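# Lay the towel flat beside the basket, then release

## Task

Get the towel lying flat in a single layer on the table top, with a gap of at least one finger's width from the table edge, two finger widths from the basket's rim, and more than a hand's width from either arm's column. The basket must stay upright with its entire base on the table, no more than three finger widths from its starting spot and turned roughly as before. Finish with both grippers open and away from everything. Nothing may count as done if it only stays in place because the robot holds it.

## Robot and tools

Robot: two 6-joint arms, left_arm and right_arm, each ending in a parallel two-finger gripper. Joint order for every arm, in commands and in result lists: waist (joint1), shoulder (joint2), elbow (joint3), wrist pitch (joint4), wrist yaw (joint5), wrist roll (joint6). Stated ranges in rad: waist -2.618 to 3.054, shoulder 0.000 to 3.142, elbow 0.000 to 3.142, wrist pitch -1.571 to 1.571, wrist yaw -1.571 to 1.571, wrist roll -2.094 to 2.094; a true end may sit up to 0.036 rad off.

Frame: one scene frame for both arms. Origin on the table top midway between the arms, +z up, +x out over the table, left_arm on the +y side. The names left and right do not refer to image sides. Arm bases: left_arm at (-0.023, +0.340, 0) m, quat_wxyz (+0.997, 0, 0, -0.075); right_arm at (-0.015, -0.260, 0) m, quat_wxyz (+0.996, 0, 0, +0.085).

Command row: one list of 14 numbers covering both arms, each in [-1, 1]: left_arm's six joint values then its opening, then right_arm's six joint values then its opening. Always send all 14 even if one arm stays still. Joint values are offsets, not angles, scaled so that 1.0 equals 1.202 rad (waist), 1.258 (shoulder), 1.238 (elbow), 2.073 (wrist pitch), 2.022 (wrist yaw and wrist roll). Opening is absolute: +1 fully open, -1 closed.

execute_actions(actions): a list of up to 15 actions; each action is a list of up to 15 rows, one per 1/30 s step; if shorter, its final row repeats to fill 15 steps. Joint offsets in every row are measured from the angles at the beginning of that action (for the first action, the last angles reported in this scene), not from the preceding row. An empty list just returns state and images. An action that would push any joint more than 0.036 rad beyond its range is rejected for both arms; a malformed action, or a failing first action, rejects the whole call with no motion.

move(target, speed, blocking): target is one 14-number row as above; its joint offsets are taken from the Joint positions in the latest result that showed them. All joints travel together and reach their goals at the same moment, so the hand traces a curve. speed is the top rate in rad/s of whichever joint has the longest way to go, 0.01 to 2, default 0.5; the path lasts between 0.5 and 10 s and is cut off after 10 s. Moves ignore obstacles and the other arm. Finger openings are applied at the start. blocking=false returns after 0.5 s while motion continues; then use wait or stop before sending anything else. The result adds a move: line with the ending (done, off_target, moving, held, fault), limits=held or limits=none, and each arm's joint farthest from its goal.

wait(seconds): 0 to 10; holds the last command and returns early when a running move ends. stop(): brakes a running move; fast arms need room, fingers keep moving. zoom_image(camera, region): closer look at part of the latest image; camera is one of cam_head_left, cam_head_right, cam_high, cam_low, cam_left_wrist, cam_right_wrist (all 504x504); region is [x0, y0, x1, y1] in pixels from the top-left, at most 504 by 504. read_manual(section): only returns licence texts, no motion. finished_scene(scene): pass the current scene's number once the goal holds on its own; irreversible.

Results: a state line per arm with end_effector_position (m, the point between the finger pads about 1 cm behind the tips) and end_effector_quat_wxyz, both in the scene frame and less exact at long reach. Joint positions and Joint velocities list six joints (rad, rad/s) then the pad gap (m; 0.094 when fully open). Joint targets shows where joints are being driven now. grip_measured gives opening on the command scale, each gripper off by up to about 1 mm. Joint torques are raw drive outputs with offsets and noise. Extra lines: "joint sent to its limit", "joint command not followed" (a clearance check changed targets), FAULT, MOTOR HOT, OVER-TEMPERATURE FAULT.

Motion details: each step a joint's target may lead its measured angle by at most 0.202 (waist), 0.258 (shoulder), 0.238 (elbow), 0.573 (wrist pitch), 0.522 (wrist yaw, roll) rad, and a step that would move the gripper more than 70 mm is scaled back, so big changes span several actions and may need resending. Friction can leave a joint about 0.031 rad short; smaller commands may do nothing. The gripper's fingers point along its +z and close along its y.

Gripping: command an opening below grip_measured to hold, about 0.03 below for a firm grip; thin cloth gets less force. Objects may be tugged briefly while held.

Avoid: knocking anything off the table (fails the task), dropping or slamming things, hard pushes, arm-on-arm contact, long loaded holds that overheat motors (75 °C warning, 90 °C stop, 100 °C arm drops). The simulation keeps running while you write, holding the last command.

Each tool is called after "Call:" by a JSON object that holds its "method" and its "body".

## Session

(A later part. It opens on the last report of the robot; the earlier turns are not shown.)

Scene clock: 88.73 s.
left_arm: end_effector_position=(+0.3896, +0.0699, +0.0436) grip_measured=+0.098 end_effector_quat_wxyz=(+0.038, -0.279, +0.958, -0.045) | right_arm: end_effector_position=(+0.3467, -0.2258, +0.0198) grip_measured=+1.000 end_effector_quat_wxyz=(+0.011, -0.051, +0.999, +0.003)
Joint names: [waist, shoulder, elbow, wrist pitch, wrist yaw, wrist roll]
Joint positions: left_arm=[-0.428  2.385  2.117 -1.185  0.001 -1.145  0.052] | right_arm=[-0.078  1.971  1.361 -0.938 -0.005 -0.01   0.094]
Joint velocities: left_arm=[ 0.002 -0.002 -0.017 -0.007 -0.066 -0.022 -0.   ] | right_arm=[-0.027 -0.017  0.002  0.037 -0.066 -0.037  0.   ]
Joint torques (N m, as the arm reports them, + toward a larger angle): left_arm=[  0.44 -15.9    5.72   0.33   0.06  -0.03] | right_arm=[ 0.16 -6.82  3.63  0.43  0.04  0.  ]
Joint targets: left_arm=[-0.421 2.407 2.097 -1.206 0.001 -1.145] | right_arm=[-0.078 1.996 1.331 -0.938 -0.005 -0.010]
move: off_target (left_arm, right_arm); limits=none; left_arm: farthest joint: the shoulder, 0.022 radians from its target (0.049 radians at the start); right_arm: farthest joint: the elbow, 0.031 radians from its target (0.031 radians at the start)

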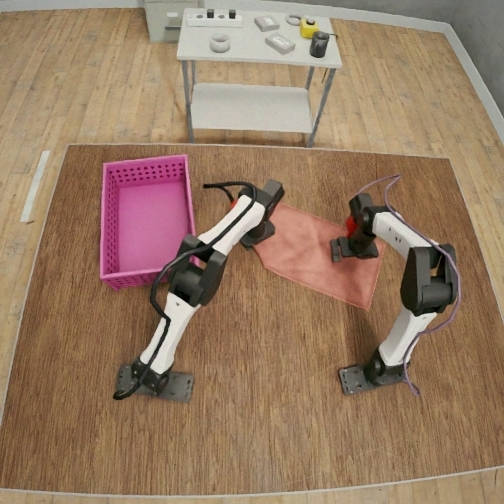

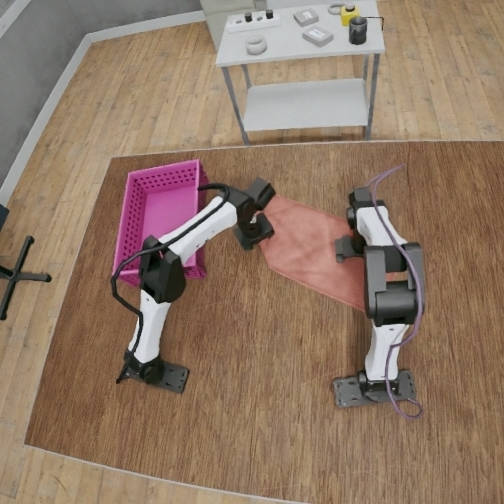

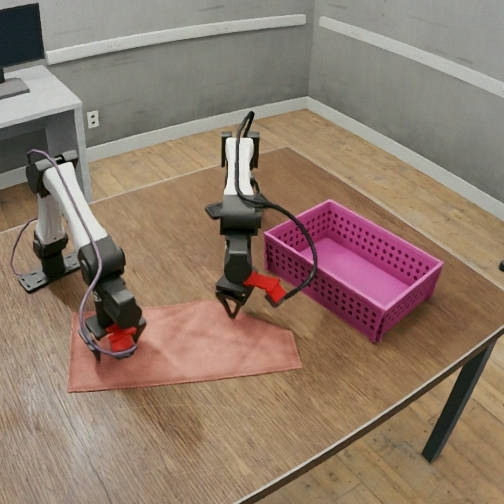

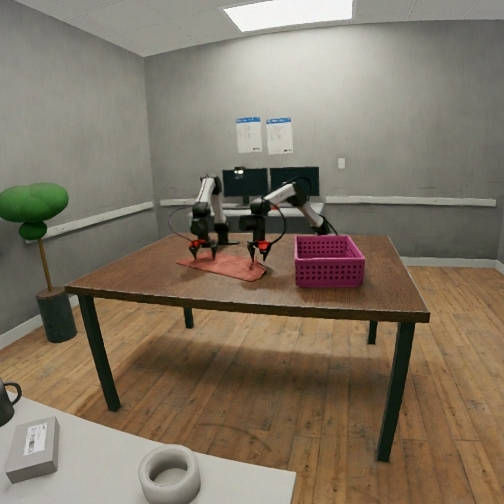

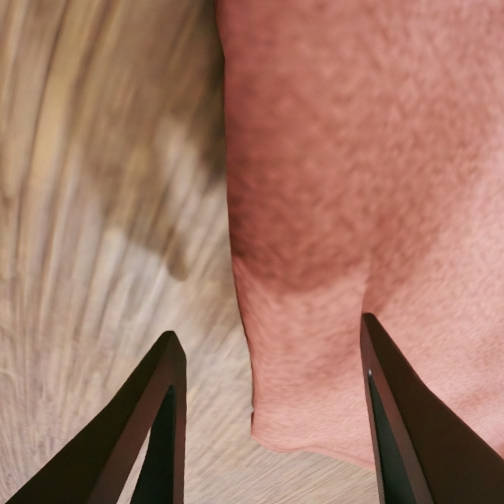

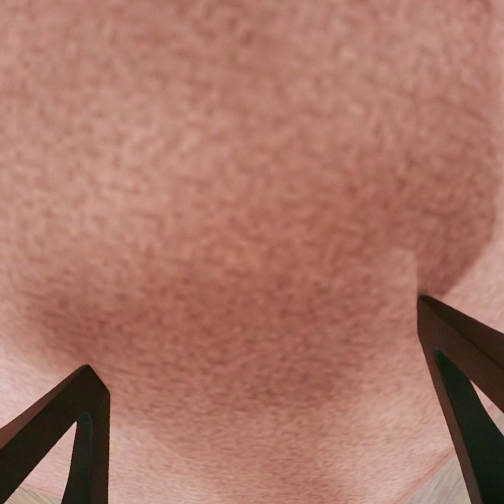

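Call:
{"method": "move", "body": {"target": [0,0.057,-0.016,0.022,0,0,0.1, 0,0.02,-0.025,0,0,0,1], "speed": 0.12}}

Call:
{"method": "execute_actions", "body": {"actions": [[[0,0.03,-0.01,0,0,0,-0.1, 0,0.02,-0.025,0,0,0,1],[0,0.03,-0.01,0,0,0,-0.2, 0,0.02,-0.025,0,0,0,1],[0,0.03,-0.01,0,0,0,-0.3, 0,0.02,-0.025,0,0,0,1],[0,0.03,-0.01,0,0,0,-0.4, 0,0.02,-0.025,0,0,0,1],[0,0.03,-0.01,0,0,0,-0.5, 0,0.02,-0.025,0,0,0,1],[0,0.03,-0.01,0,0,0,-0.6, 0,0.02,-0.025,0,0,0,1],[0,0.03,-0.01,0,0,0,-0.7, 0,0.02,-0.025,0,0,0,1],[0,0.03,-0.01,0,0,0,-0.8, 0,0.02,-0.025,0,0,0,1],[0,0.03,-0.01,0,0,0,-0.9, 0,0.02,-0.025,0,0,0,1],[0,0.03,-0.01,0,0,0,-1, 0,0.02,-0.025,0,0,0,1]],[[0,0.03,-0.01,0,0,0,-1, 0,0.02,-0.025,0,0,0,1]]]}}

Scene clock: 90.60 s.
left_arm: end_effector_position=(+0.3926, +0.0680, +0.0278) grip_measured=+0.098 end_effector_quat_wxyz=(+0.035, -0.279, +0.959, -0.042) | right_arm: end_effector_position=(+0.3467, -0.2258, +0.0198) grip_measured=+1.000 end_effector_quat_wxyz=(+0.011, -0.051, +0.999, +0.003)
Joint names: [waist, shoulder, elbow, wrist pitch, wrist yaw, wrist roll]
Joint positions: left_arm=[-0.428  2.42   2.117 -1.16   0.001 -1.145  0.052] | right_arm=[-0.078  1.971  1.361 -0.938 -0.005 -0.01   0.094]
Joint velocities: left_arm=[ 0.007  0.002 -0.022 -0.022  0.022 -0.037 -0.001] | right_arm=[-0.002 -0.012  0.002 -0.081  0.022  0.037  0.   ]
Joint torques (N m, as the arm reports them, + toward a larger angle): left_arm=[  0.17 -14.63   5.92   0.61   0.06  -0.02] | right_arm=[ 0.17 -6.82  3.66  0.43  0.04 -0.01]
Joint targets: left_arm=[-0.428 2.457 2.098 -1.140 0.001 -1.145] | right_arm=[-0.078 1.996 1.331 -0.938 -0.005 -0.010]
move: off_target (left_arm, right_arm); limits=none; left_arm: farthest joint: the shoulder, 0.037 radians from its target (0.072 radians at the start); right_arm: farthest joint: the elbow, 0.031 radians from its target (0.031 radians at the start)

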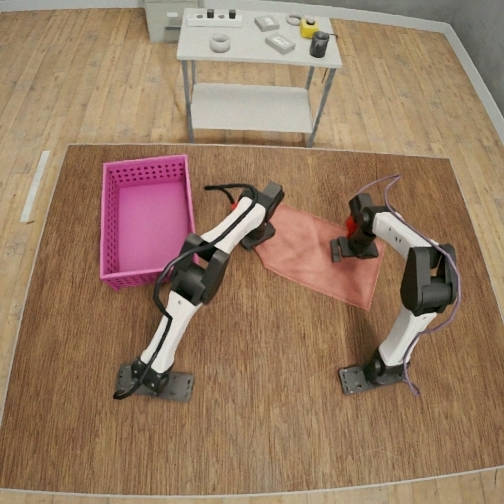

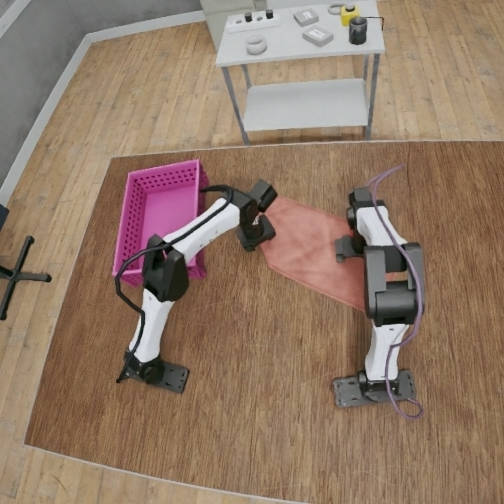

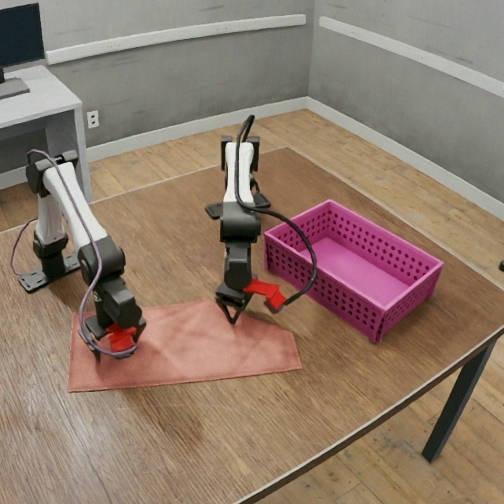

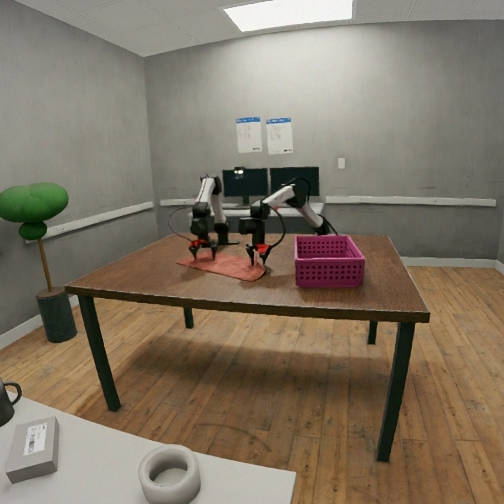

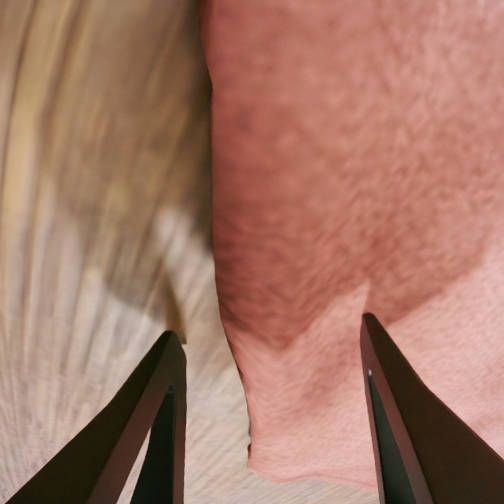

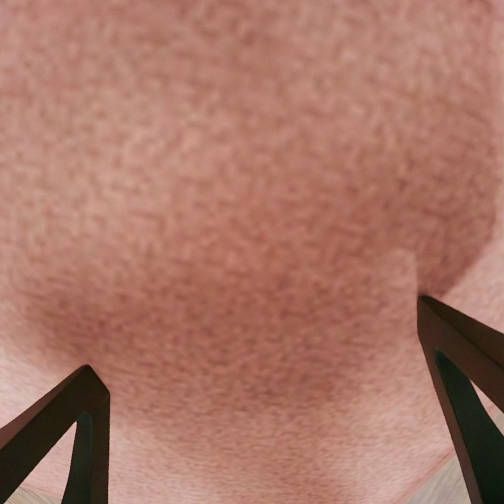

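Scene clock: 91.60 s.
left_arm: end_effector_position=(+0.3961, +0.0640, +0.0284) grip_measured=-0.917 end_effector_quat_wxyz=(+0.038, -0.279, +0.958, -0.052) | right_arm: end_effector_position=(+0.3466, -0.2252, +0.0198) grip_measured=+1.000 end_effector_quat_wxyz=(+0.011, -0.051, +0.999, +0.005)
Joint names: [waist, shoulder, elbow, wrist pitch, wrist yaw, wrist roll]
Joint positions: left_arm=[-0.428  2.42   2.117 -1.139  0.01  -1.145  0.004] | right_arm=[-0.078  1.971  1.361 -0.938 -0.008 -0.01   0.094]
Joint velocities: left_arm=[-0.007  0.002  0.002  0.037 -0.022 -0.066  0.001] | right_arm=[ 0.002 -0.022 -0.012 -0.066 -0.037 -0.007  0.   ]
Joint torques (N m, as the arm reports them, + toward a larger angle): left_arm=[ -0.14 -14.67   6.42   0.51   0.08  -0.01] | right_arm=[ 0.16 -6.83  3.64  0.42  0.05  0.  ]
Joint targets: left_arm=[-0.428 2.458 2.105 -1.139 0.010 -1.145] | right_arm=[-0.078 1.996 1.331 -0.938 -0.008 -0.010]

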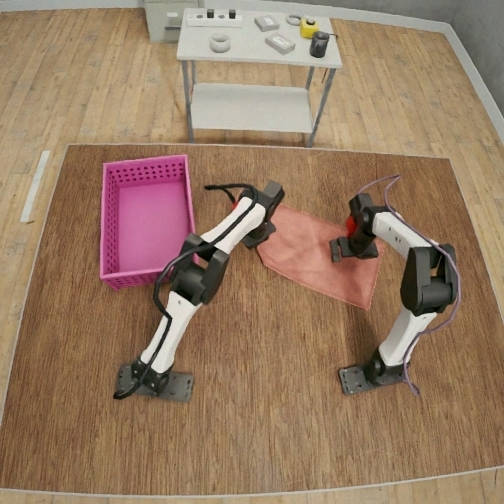

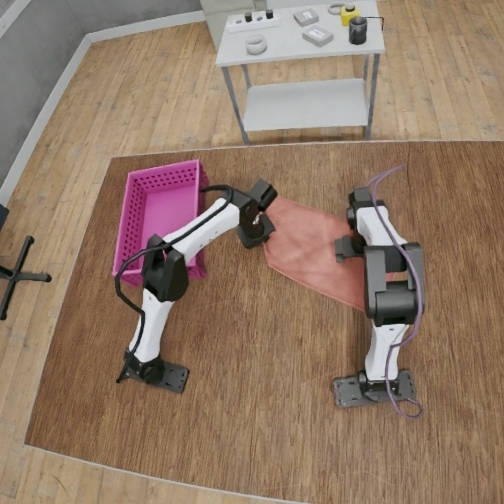

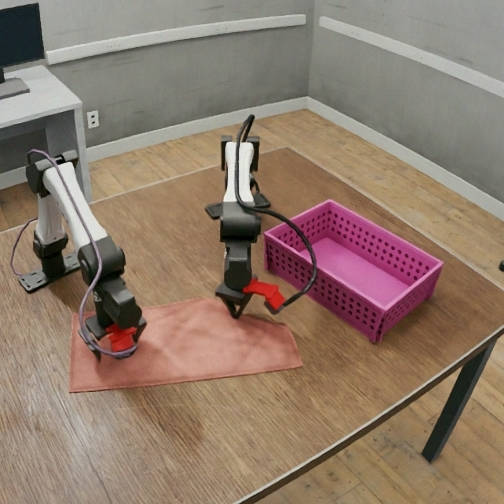

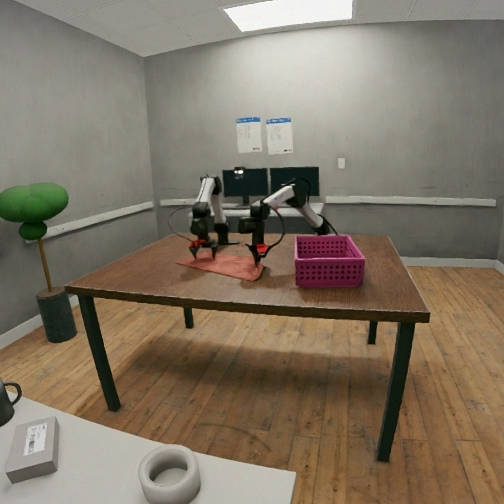

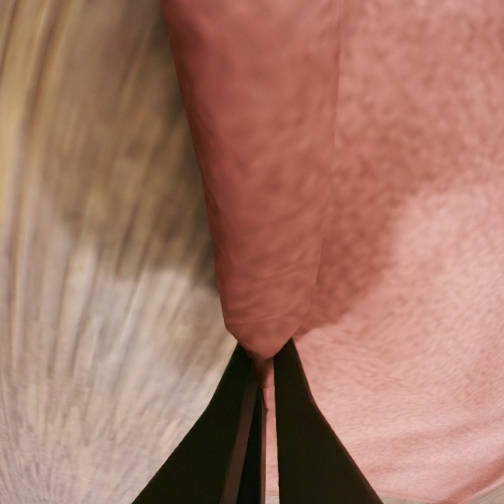

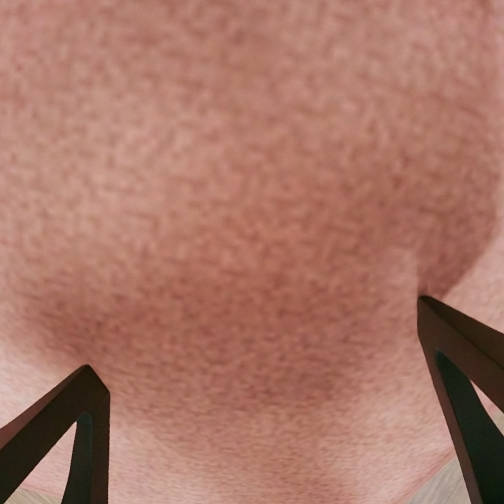

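Call:
{"method": "move", "body": {"target": [-0.06,-0.154,0.108,-0.036,0,0,-1, 0,0.025,-0.025,0,0,0,1], "speed": 0.15}}

Scene clock: 99.40 s.
left_arm: end_effector_position=(+0.3913, +0.0258, +0.1554) grip_measured=-0.917 end_effector_quat_wxyz=(+0.117, -0.242, +0.951, -0.154) | right_arm: end_effector_position=(+0.3466, -0.2252, +0.0198) grip_measured=+1.000 end_effector_quat_wxyz=(+0.011, -0.051, +0.999, +0.005)
Joint names: [waist, shoulder, elbow, wrist pitch, wrist yaw, wrist roll]
Joint positions: left_arm=[-0.494  2.232  2.238 -1.188  0.01  -1.145  0.004] | right_arm=[-0.078  1.971  1.361 -0.938 -0.008 -0.01   0.094]
Joint velocities: left_arm=[-0.007 -0.002 -0.012  0.007 -0.007 -0.051  0.   ] | right_arm=[ 0.007 -0.007 -0.007 -0.037 -0.081  0.051  0.   ]
Joint torques (N m, as the arm reports them, + toward a larger angle): left_arm=[ -0.57 -17.43   8.72   0.78   0.06   0.02] | right_arm=[ 0.18 -6.4   3.63  0.43  0.04 -0.01]
Joint targets: left_arm=[-0.500 2.226 2.251 -1.214 0.010 -1.145] | right_arm=[-0.078 2.002 1.331 -0.938 -0.008 -0.010]
move: off_target (left_arm, right_arm); limits=none; left_arm: farthest joint: the wrist pitch, 0.026 radians from its target (0.075 radians at the start); right_arm: farthest joint: the shoulder, 0.032 radians from its target (0.032 radians at the start)

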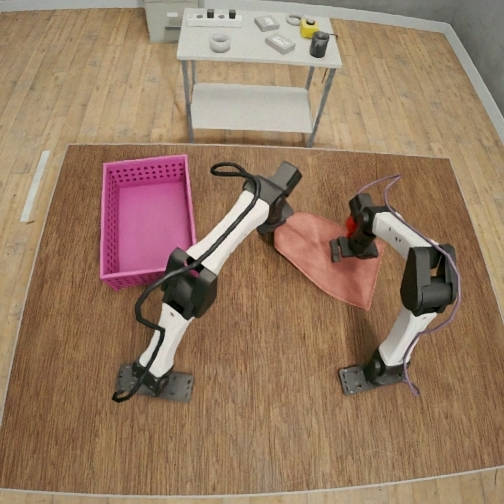

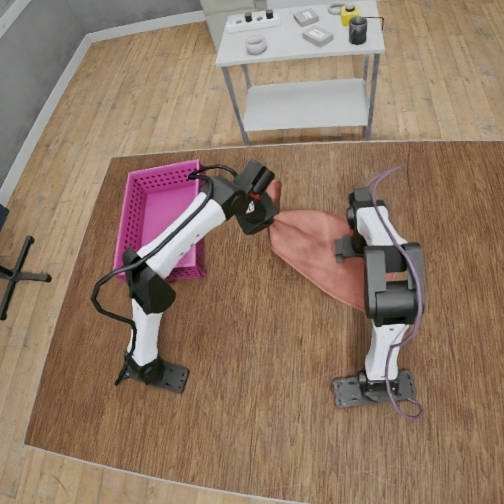

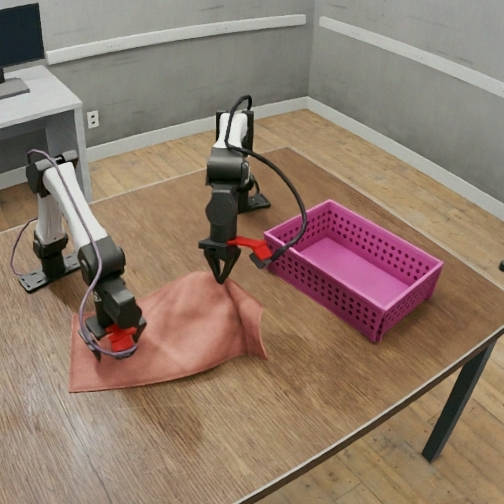

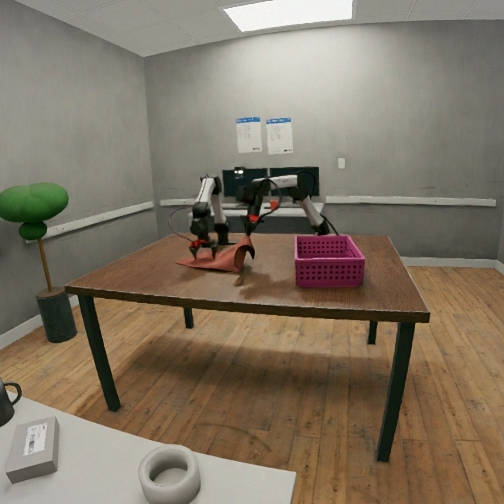

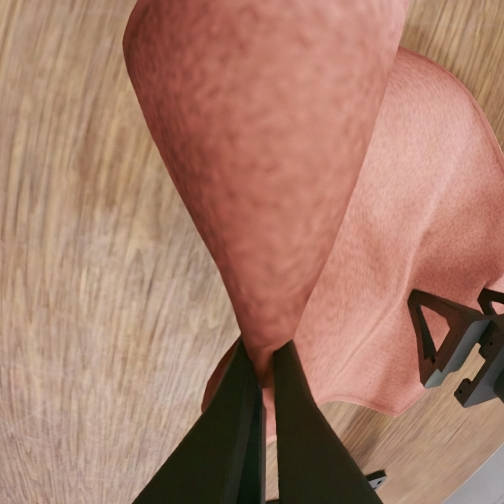

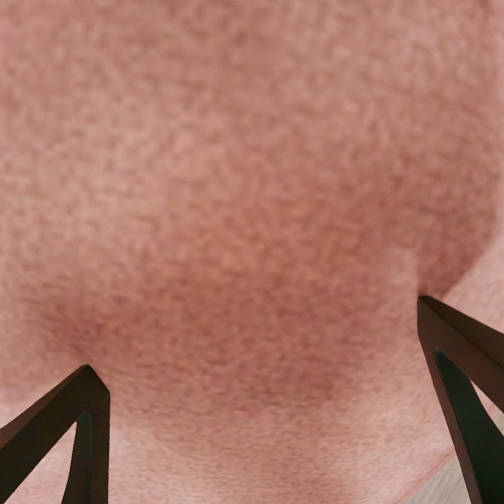

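Call:
{"method": "execute_actions", "body": {"actions": []}}

Scene clock: 100.87 s.
left_arm: end_effector_position=(+0.3913, +0.0258, +0.1554) grip_measured=-0.917 end_effector_quat_wxyz=(+0.116, -0.242, +0.951, -0.153) | right_arm: end_effector_position=(+0.3466, -0.2252, +0.0198) grip_measured=+1.000 end_effector_quat_wxyz=(+0.011, -0.051, +0.999, +0.005)
Joint names: [waist, shoulder, elbow, wrist pitch, wrist yaw, wrist roll]
Joint positions: left_arm=[-0.494  2.232  2.238 -1.188  0.01  -1.145  0.004] | right_arm=[-0.078  1.971  1.361 -0.938 -0.008 -0.01   0.094]
Joint velocities: left_arm=[ 0.007 -0.017 -0.007  0.022 -0.022 -0.022 -0.   ] | right_arm=[-0.002  0.007 -0.017 -0.037 -0.051 -0.037  0.   ]
Joint torques (N m, as the arm reports them, + toward a larger angle): left_arm=[ -0.74 -17.35   8.95   0.81   0.05   0.02] | right_arm=[ 0.16 -6.4   3.63  0.43  0.04 -0.01]
Joint targets: left_arm=[-0.500 2.226 2.251 -1.214 0.010 -1.145] | right_arm=[-0.078 2.002 1.331 -0.938 -0.008 -0.010]

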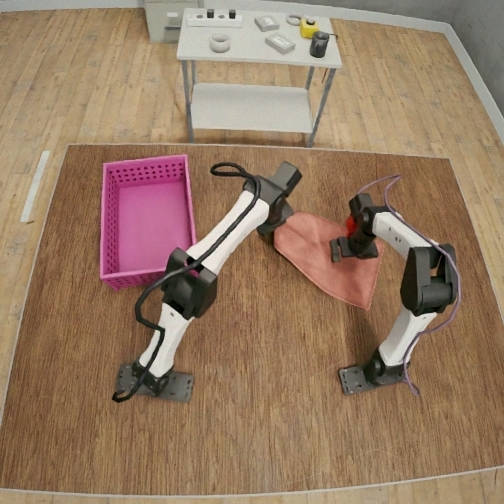

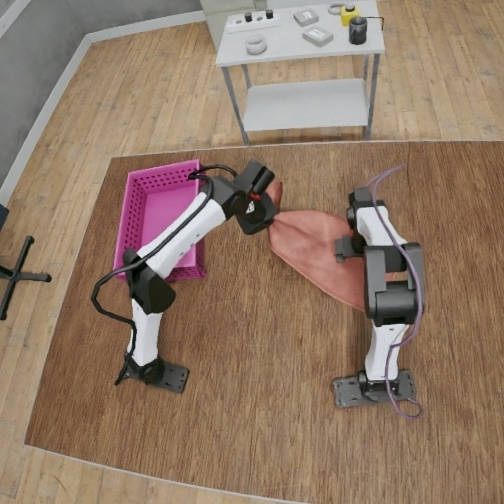

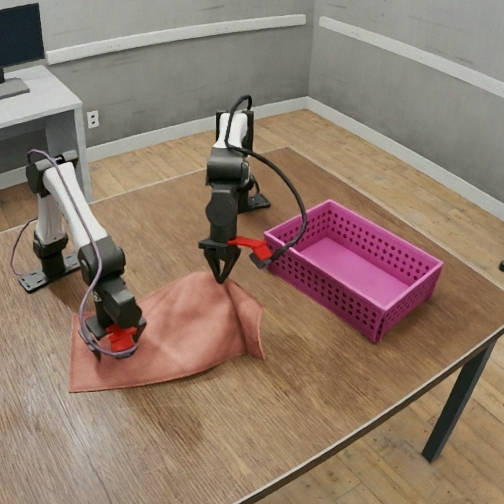

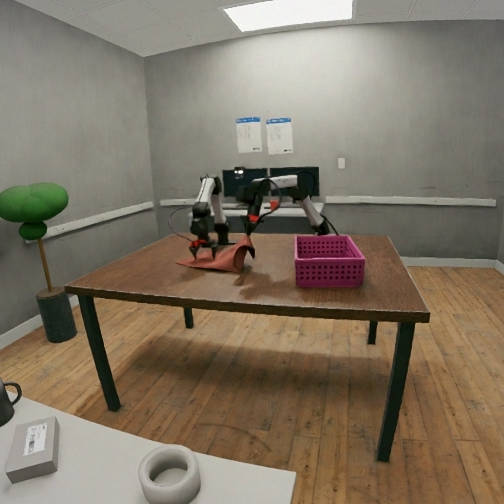

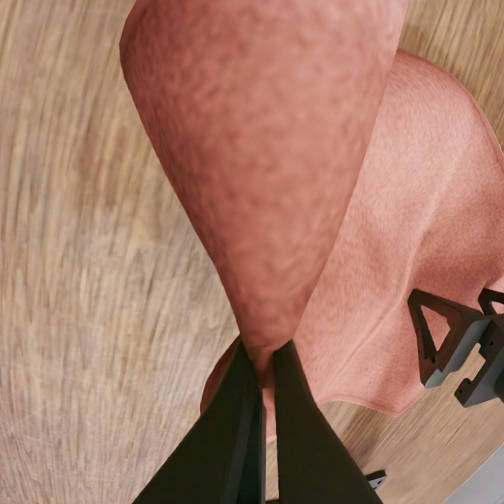

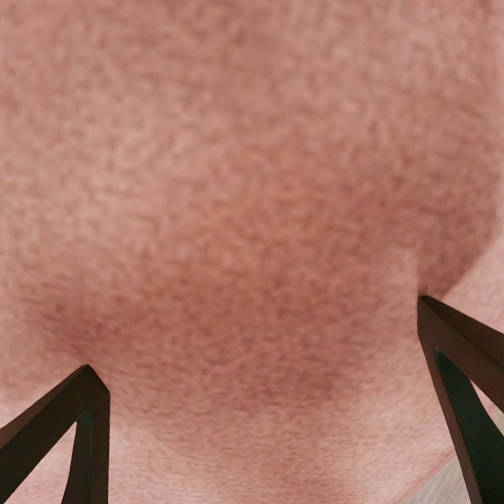

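Call:
{"method": "zoom_image", "body": {"camera": "cam_low", "region": [150, 200, 310, 300]}}

Call:
{"method": "zoom_image", "body": {"camera": "cam_high", "region": [50, 220, 330, 410]}}

Call:
{"method": "zoom_image", "body": {"camera": "cam_head_right", "region": [200, 150, 400, 330]}}

Region (150, 200, 310, 300) of cam_low's 504x504 image, scaled by 3.150, with more detail than that image has; it fills the top 315 rows of this view, and the rest is white.

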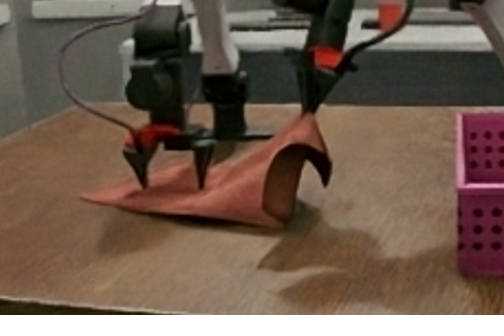

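Region (50, 220, 330, 410) of cam_high's 504x504 image, scaled by 1.800, with more detail than that image has; it fills the top 342 rows of this view, and the rest is white.

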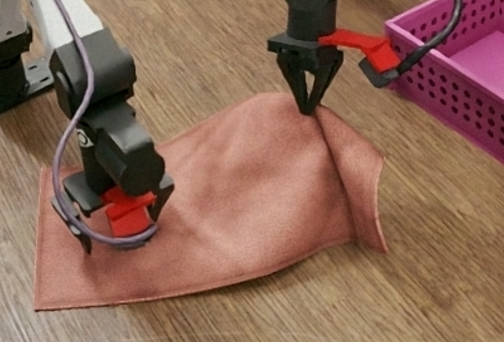

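Region (200, 150, 400, 330) of cam_head_right's 504x504 image, scaled by 2.520, with more detail than that image has; it fills the top 454 rows of this view, and the rest is white.

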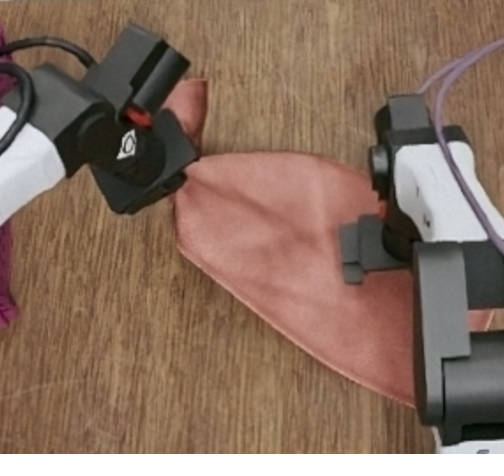

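Call:
{"method": "move", "body": {"target": [0, 0.14, 0.09, 0.02, 0, 0.05, -1, -0.096, 0.025, -0.025, 0, 0, 0, 1], "speed": 0.15}}

Call:
{"method": "zoom_image", "body": {"camera": "cam_low", "region": [150, 200, 310, 300]}}

Scene clock: 106.80 s.
left_arm: end_effector_position=(+0.4126, +0.0098, +0.1114) grip_measured=-0.917 end_effector_quat_wxyz=(+0.114, -0.199, +0.963, -0.138) | right_arm: end_effector_position=(+0.3483, -0.2608, +0.0198) grip_measured=+1.000 end_effector_quat_wxyz=(+0.012, -0.000, +1.000, +0.008)
Joint names: [waist, shoulder, elbow, wrist pitch, wrist yaw, wrist roll]
Joint positions: left_arm=[-0.494  2.385  2.331 -1.156  0.01  -1.055  0.004] | right_arm=[-0.18   1.971  1.361 -0.938 -0.016 -0.01   0.094]
Joint velocities: left_arm=[ 0.002  0.017 -0.022 -0.007 -0.022  0.022  0.   ] | right_arm=[-0.017  0.002 -0.012 -0.037  0.007 -0.037  0.   ]
Joint torques (N m, as the arm reports them, + toward a larger angle): left_arm=[ -0.2  -16.3    9.57   1.07   0.06   0.07] | right_arm=[-0.96 -6.39  3.66  0.42  0.12  0.  ]
Joint targets: left_arm=[-0.494 2.408 2.349 -1.147 0.010 -1.044] | right_arm=[-0.194 2.002 1.331 -0.938 -0.008 -0.010]
move: off_target (left_arm, right_arm); limits=none; left_arm: farthest joint: the shoulder, 0.023 radians from its target (0.176 radians at the start); right_arm: farthest joint: the shoulder, 0.032 radians from its target (0.032 radians at the start)

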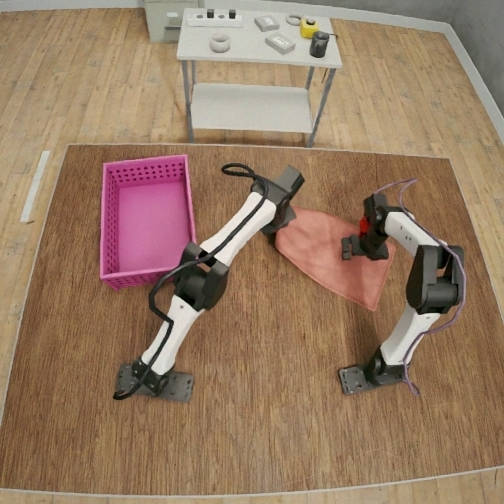

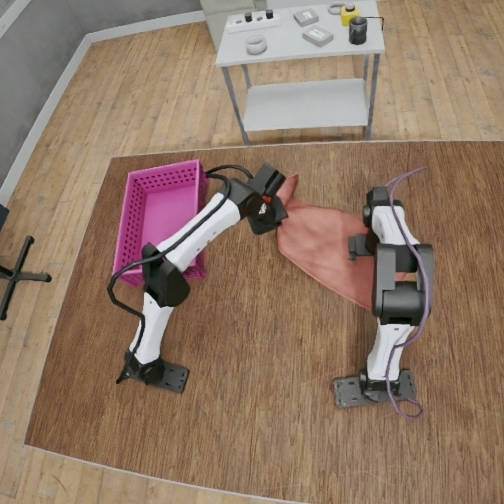

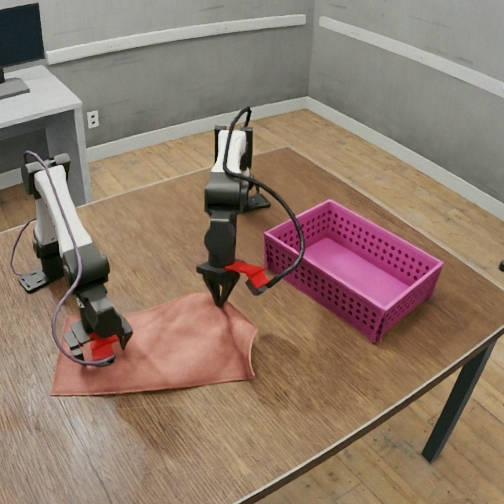

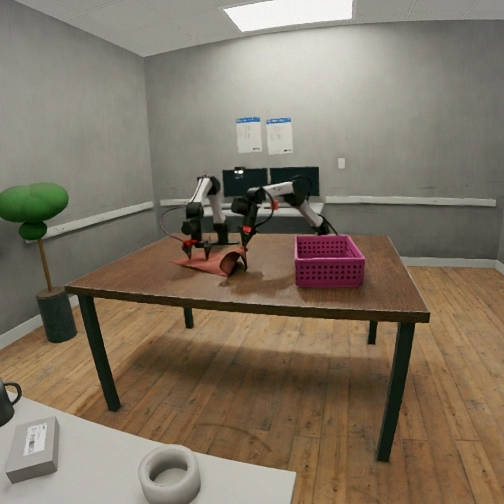

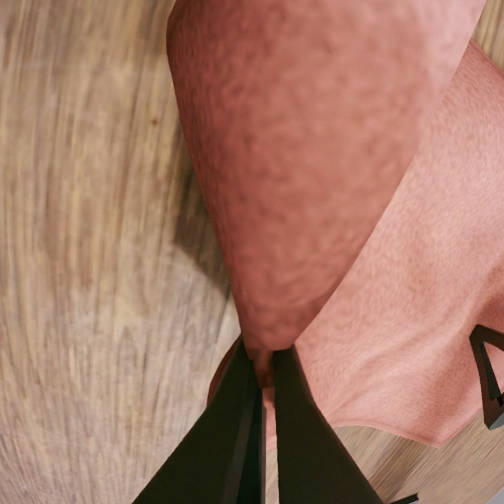

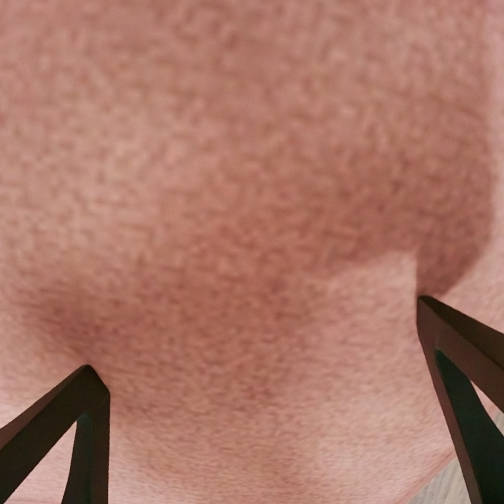

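Region (150, 200, 310, 300) of cam_low's 504x504 image, scaled by 3.150, with more detail than that image has; it fills the top 315 rows of this view, and the rest is white.

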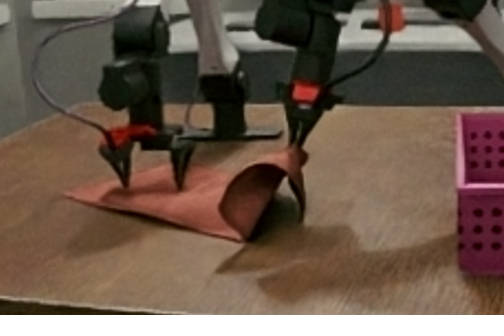

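Call:
{"method": "move", "body": {"target": [-0.04, 0.106, 0.059, 0.086, 0, 0.038, -1, -0.096, 0.025, -0.025, 0, 0, 0, 1], "speed": 0.15}}

Call:
{"method": "zoom_image", "body": {"camera": "cam_low", "region": [150, 200, 310, 300]}}

Call:
{"method": "zoom_image", "body": {"camera": "cam_high", "region": [30, 220, 330, 420]}}

Scene clock: 113.83 s.
left_arm: end_effector_position=(+0.4349, -0.0358, +0.0888) grip_measured=-0.917 end_effector_quat_wxyz=(+0.154, -0.146, +0.961, -0.178) | right_arm: end_effector_position=(+0.3463, -0.2975, +0.0198) grip_measured=+1.000 end_effector_quat_wxyz=(+0.012, +0.051, +0.999, +0.009)
Joint names: [waist, shoulder, elbow, wrist pitch, wrist yaw, wrist roll]
Joint positions: left_arm=[-0.533  2.491  2.387 -0.992  0.01  -0.987  0.004] | right_arm=[-0.283  1.971  1.361 -0.938 -0.02  -0.01   0.094]
Joint velocities: left_arm=[ 0.012  0.002  0.012  0.037  0.037 -0.007 -0.001] | right_arm=[ 0.007 -0.002  0.002  0.037  0.066 -0.007  0.   ]
Joint torques (N m, as the arm reports them, + toward a larger angle): left_arm=[ -0.9  -16.91   9.49   1.29   0.07   0.09] | right_arm=[-0.84 -6.38  3.65  0.42  0.07 -0.02]
Joint targets: left_arm=[-0.542 2.518 2.404 -0.978 0.010 -0.978] | right_arm=[-0.295 2.002 1.331 -0.938 -0.016 -0.010]
move: off_target (left_arm, right_arm); limits=none; left_arm: farthest joint: the shoulder, 0.027 radians from its target (0.134 radians at the start); right_arm: farthest joint: the shoulder, 0.032 radians from its target (0.032 radians at the start)

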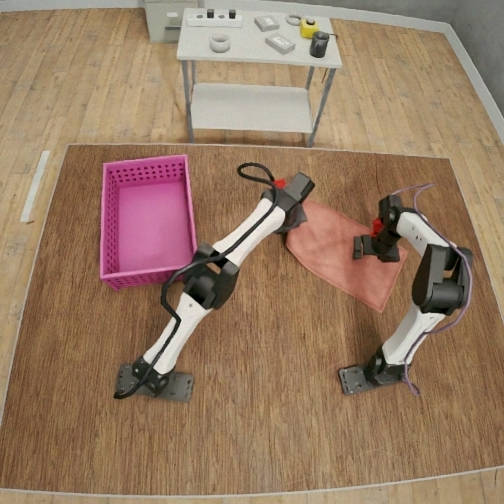

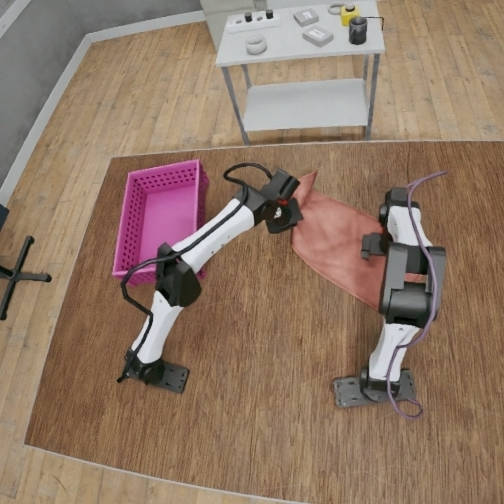

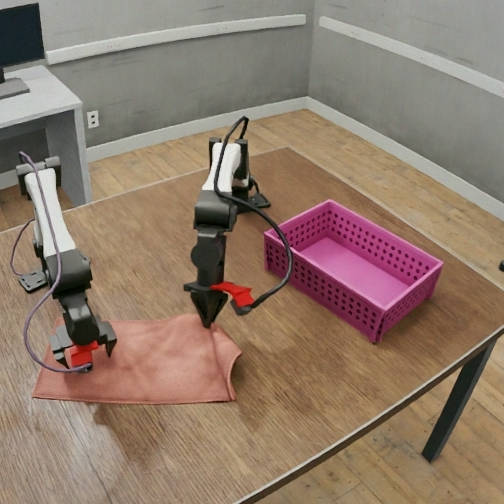

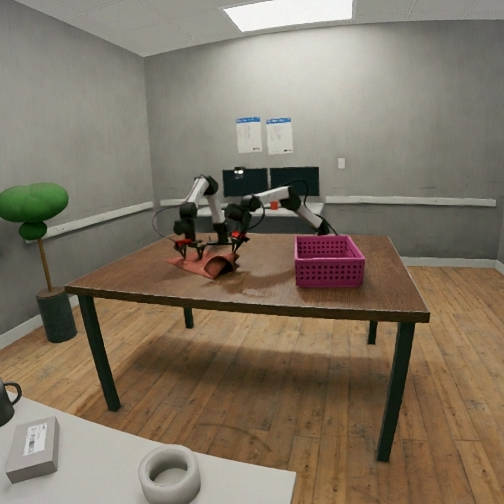

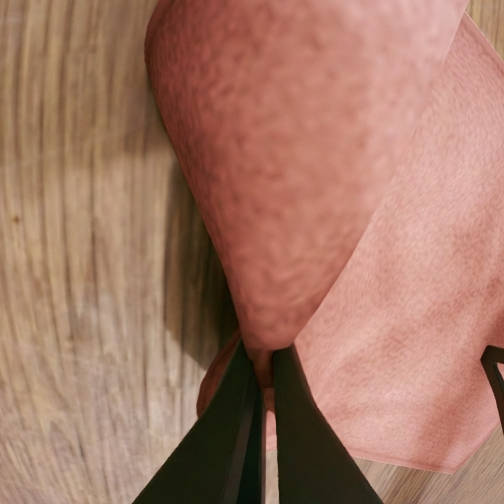

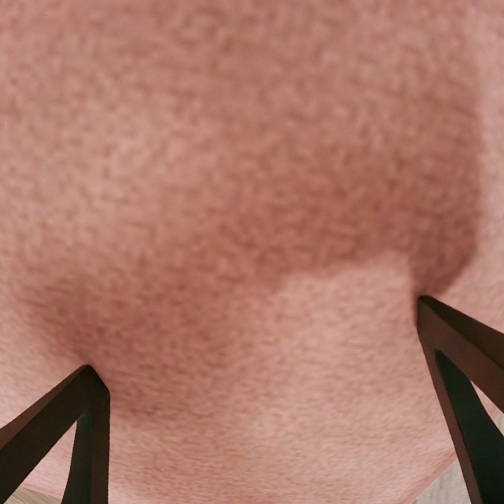

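Region (150, 200, 310, 300) of cam_low's 504x504 image, scaled by 3.150, with more detail than that image has; it fills the top 315 rows of this view, and the rest is white.

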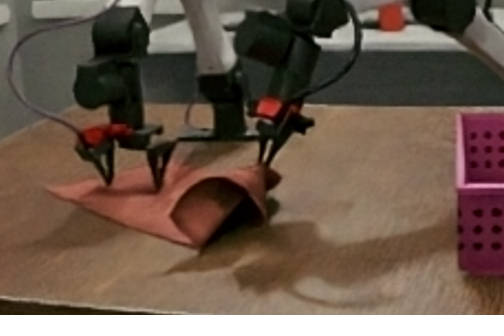

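Region (30, 220, 330, 420) of cam_high's 504x504 image, scaled by 1.680, with more detail than that image has.

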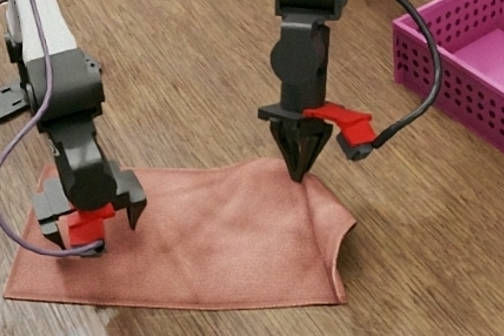

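Call:
{"method": "move", "body": {"target": [0.059, -0.282, -0.194, -0.229, 0, -0.148, -1, 0.302, 0.025, -0.025, 0, 0, 0, 1], "speed": 0.2}}

Call:
{"method": "zoom_image", "body": {"camera": "cam_low", "region": [160, 190, 330, 300]}}

Call:
{"method": "zoom_image", "body": {"camera": "cam_high", "region": [60, 200, 360, 400]}}

Scene clock: 122.07 s.
left_arm: end_effector_position=(+0.3374, +0.0783, +0.1574) grip_measured=-0.917 end_effector_quat_wxyz=(+0.040, -0.319, +0.944, -0.066) | right_arm: end_effector_position=(+0.3372, -0.1710, +0.0198) grip_measured=+1.000 end_effector_quat_wxyz=(+0.011, -0.125, +0.992, +0.007)
Joint names: [waist, shoulder, elbow, wrist pitch, wrist yaw, wrist roll]
Joint positions: left_arm=[-0.473  2.148  2.171 -1.44   0.01  -1.277  0.004] | right_arm=[ 0.071  1.971  1.361 -0.938 -0.012 -0.01   0.094]
Joint velocities: left_arm=[ 0.012 -0.017  0.007  0.022  0.095 -0.081 -0.   ] | right_arm=[-0.017 -0.002  0.002 -0.037  0.037 -0.022  0.   ]
Joint torques (N m, as the arm reports them, + toward a larger angle): left_arm=[  0.75 -16.46   5.31   0.3    0.05  -0.05] | right_arm=[ 0.87 -6.41  3.65  0.42 -0.04 -0.01]
Joint targets: left_arm=[-0.462 2.137 2.146 -1.467 0.010 -1.287] | right_arm=[0.080 2.002 1.331 -0.938 -0.019 -0.010]
move: off_target (left_arm, right_arm); limits=none; left_arm: farthest joint: the wrist pitch, 0.027 radians from its target (0.475 radians at the start); right_arm: farthest joint: the shoulder, 0.032 radians from its target (0.032 radians at the start)

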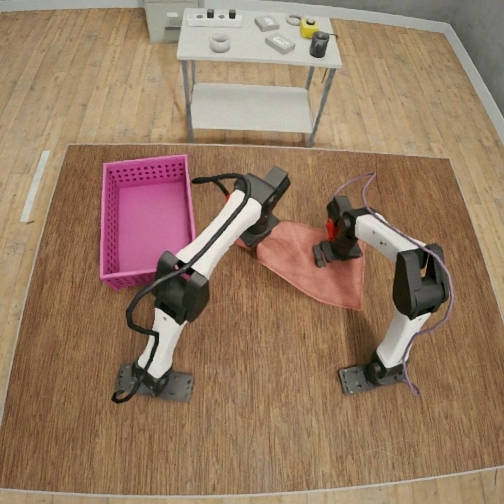

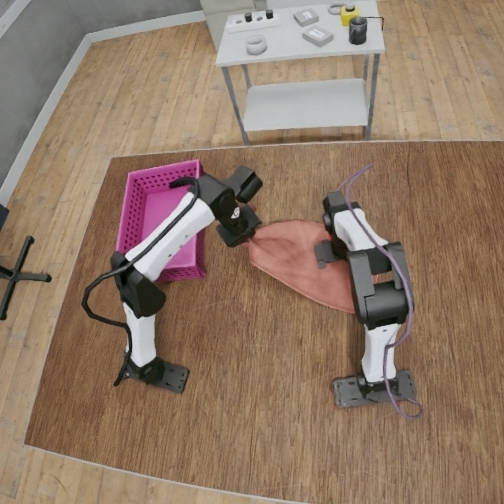

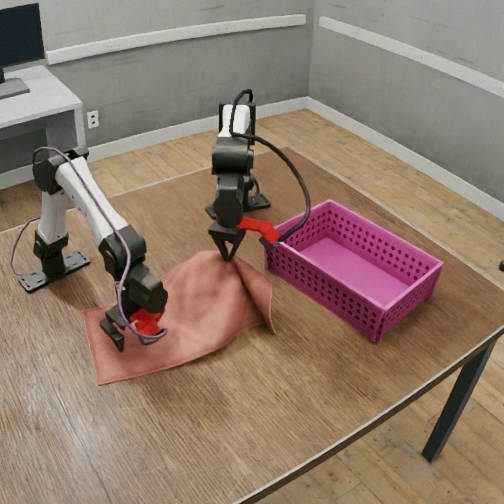

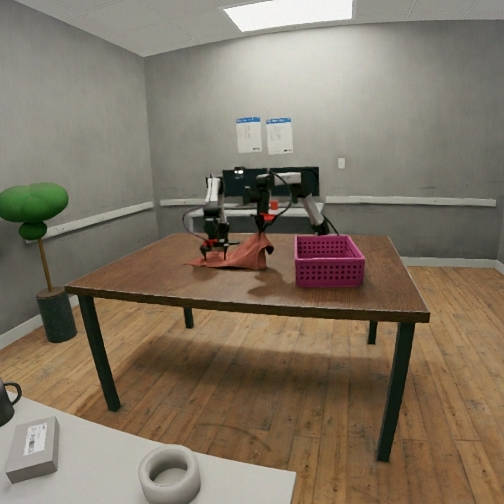

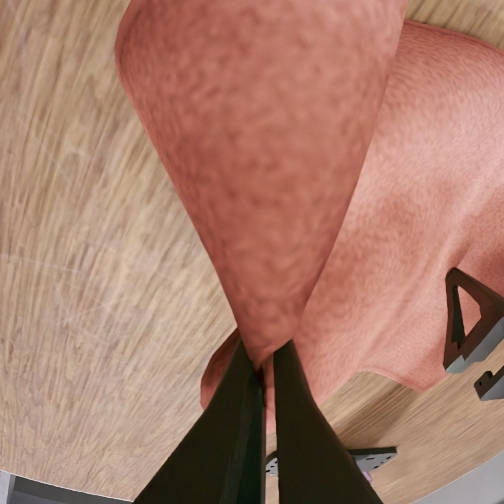

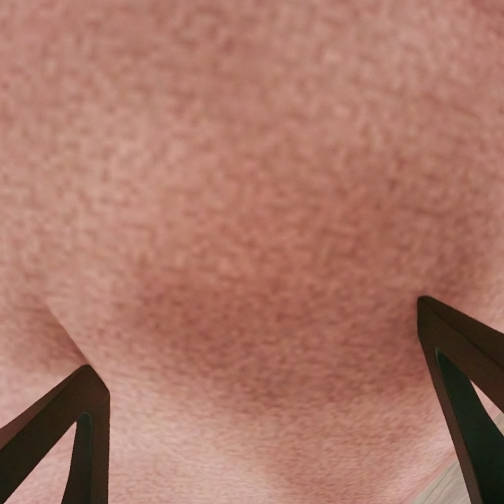

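Region (160, 190, 330, 300) of cam_low's 504x504 image, scaled by 2.965, with more detail than that image has; it fills the top 326 rows of this view, and the rest is white.

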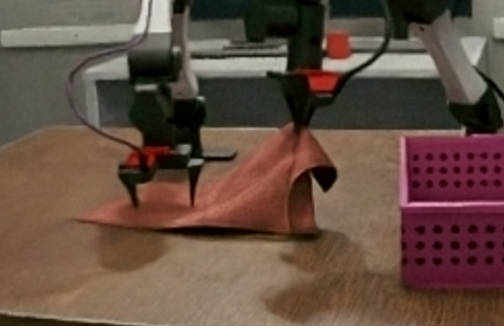

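Region (60, 200, 360, 400) of cam_high's 504x504 image, scaled by 1.680, with more detail than that image has.

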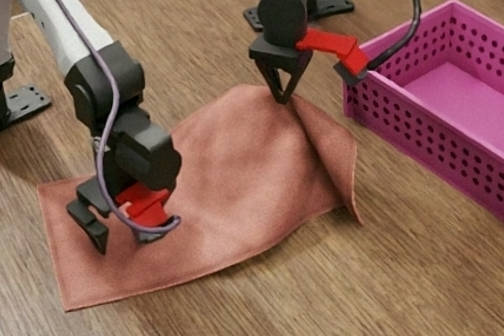

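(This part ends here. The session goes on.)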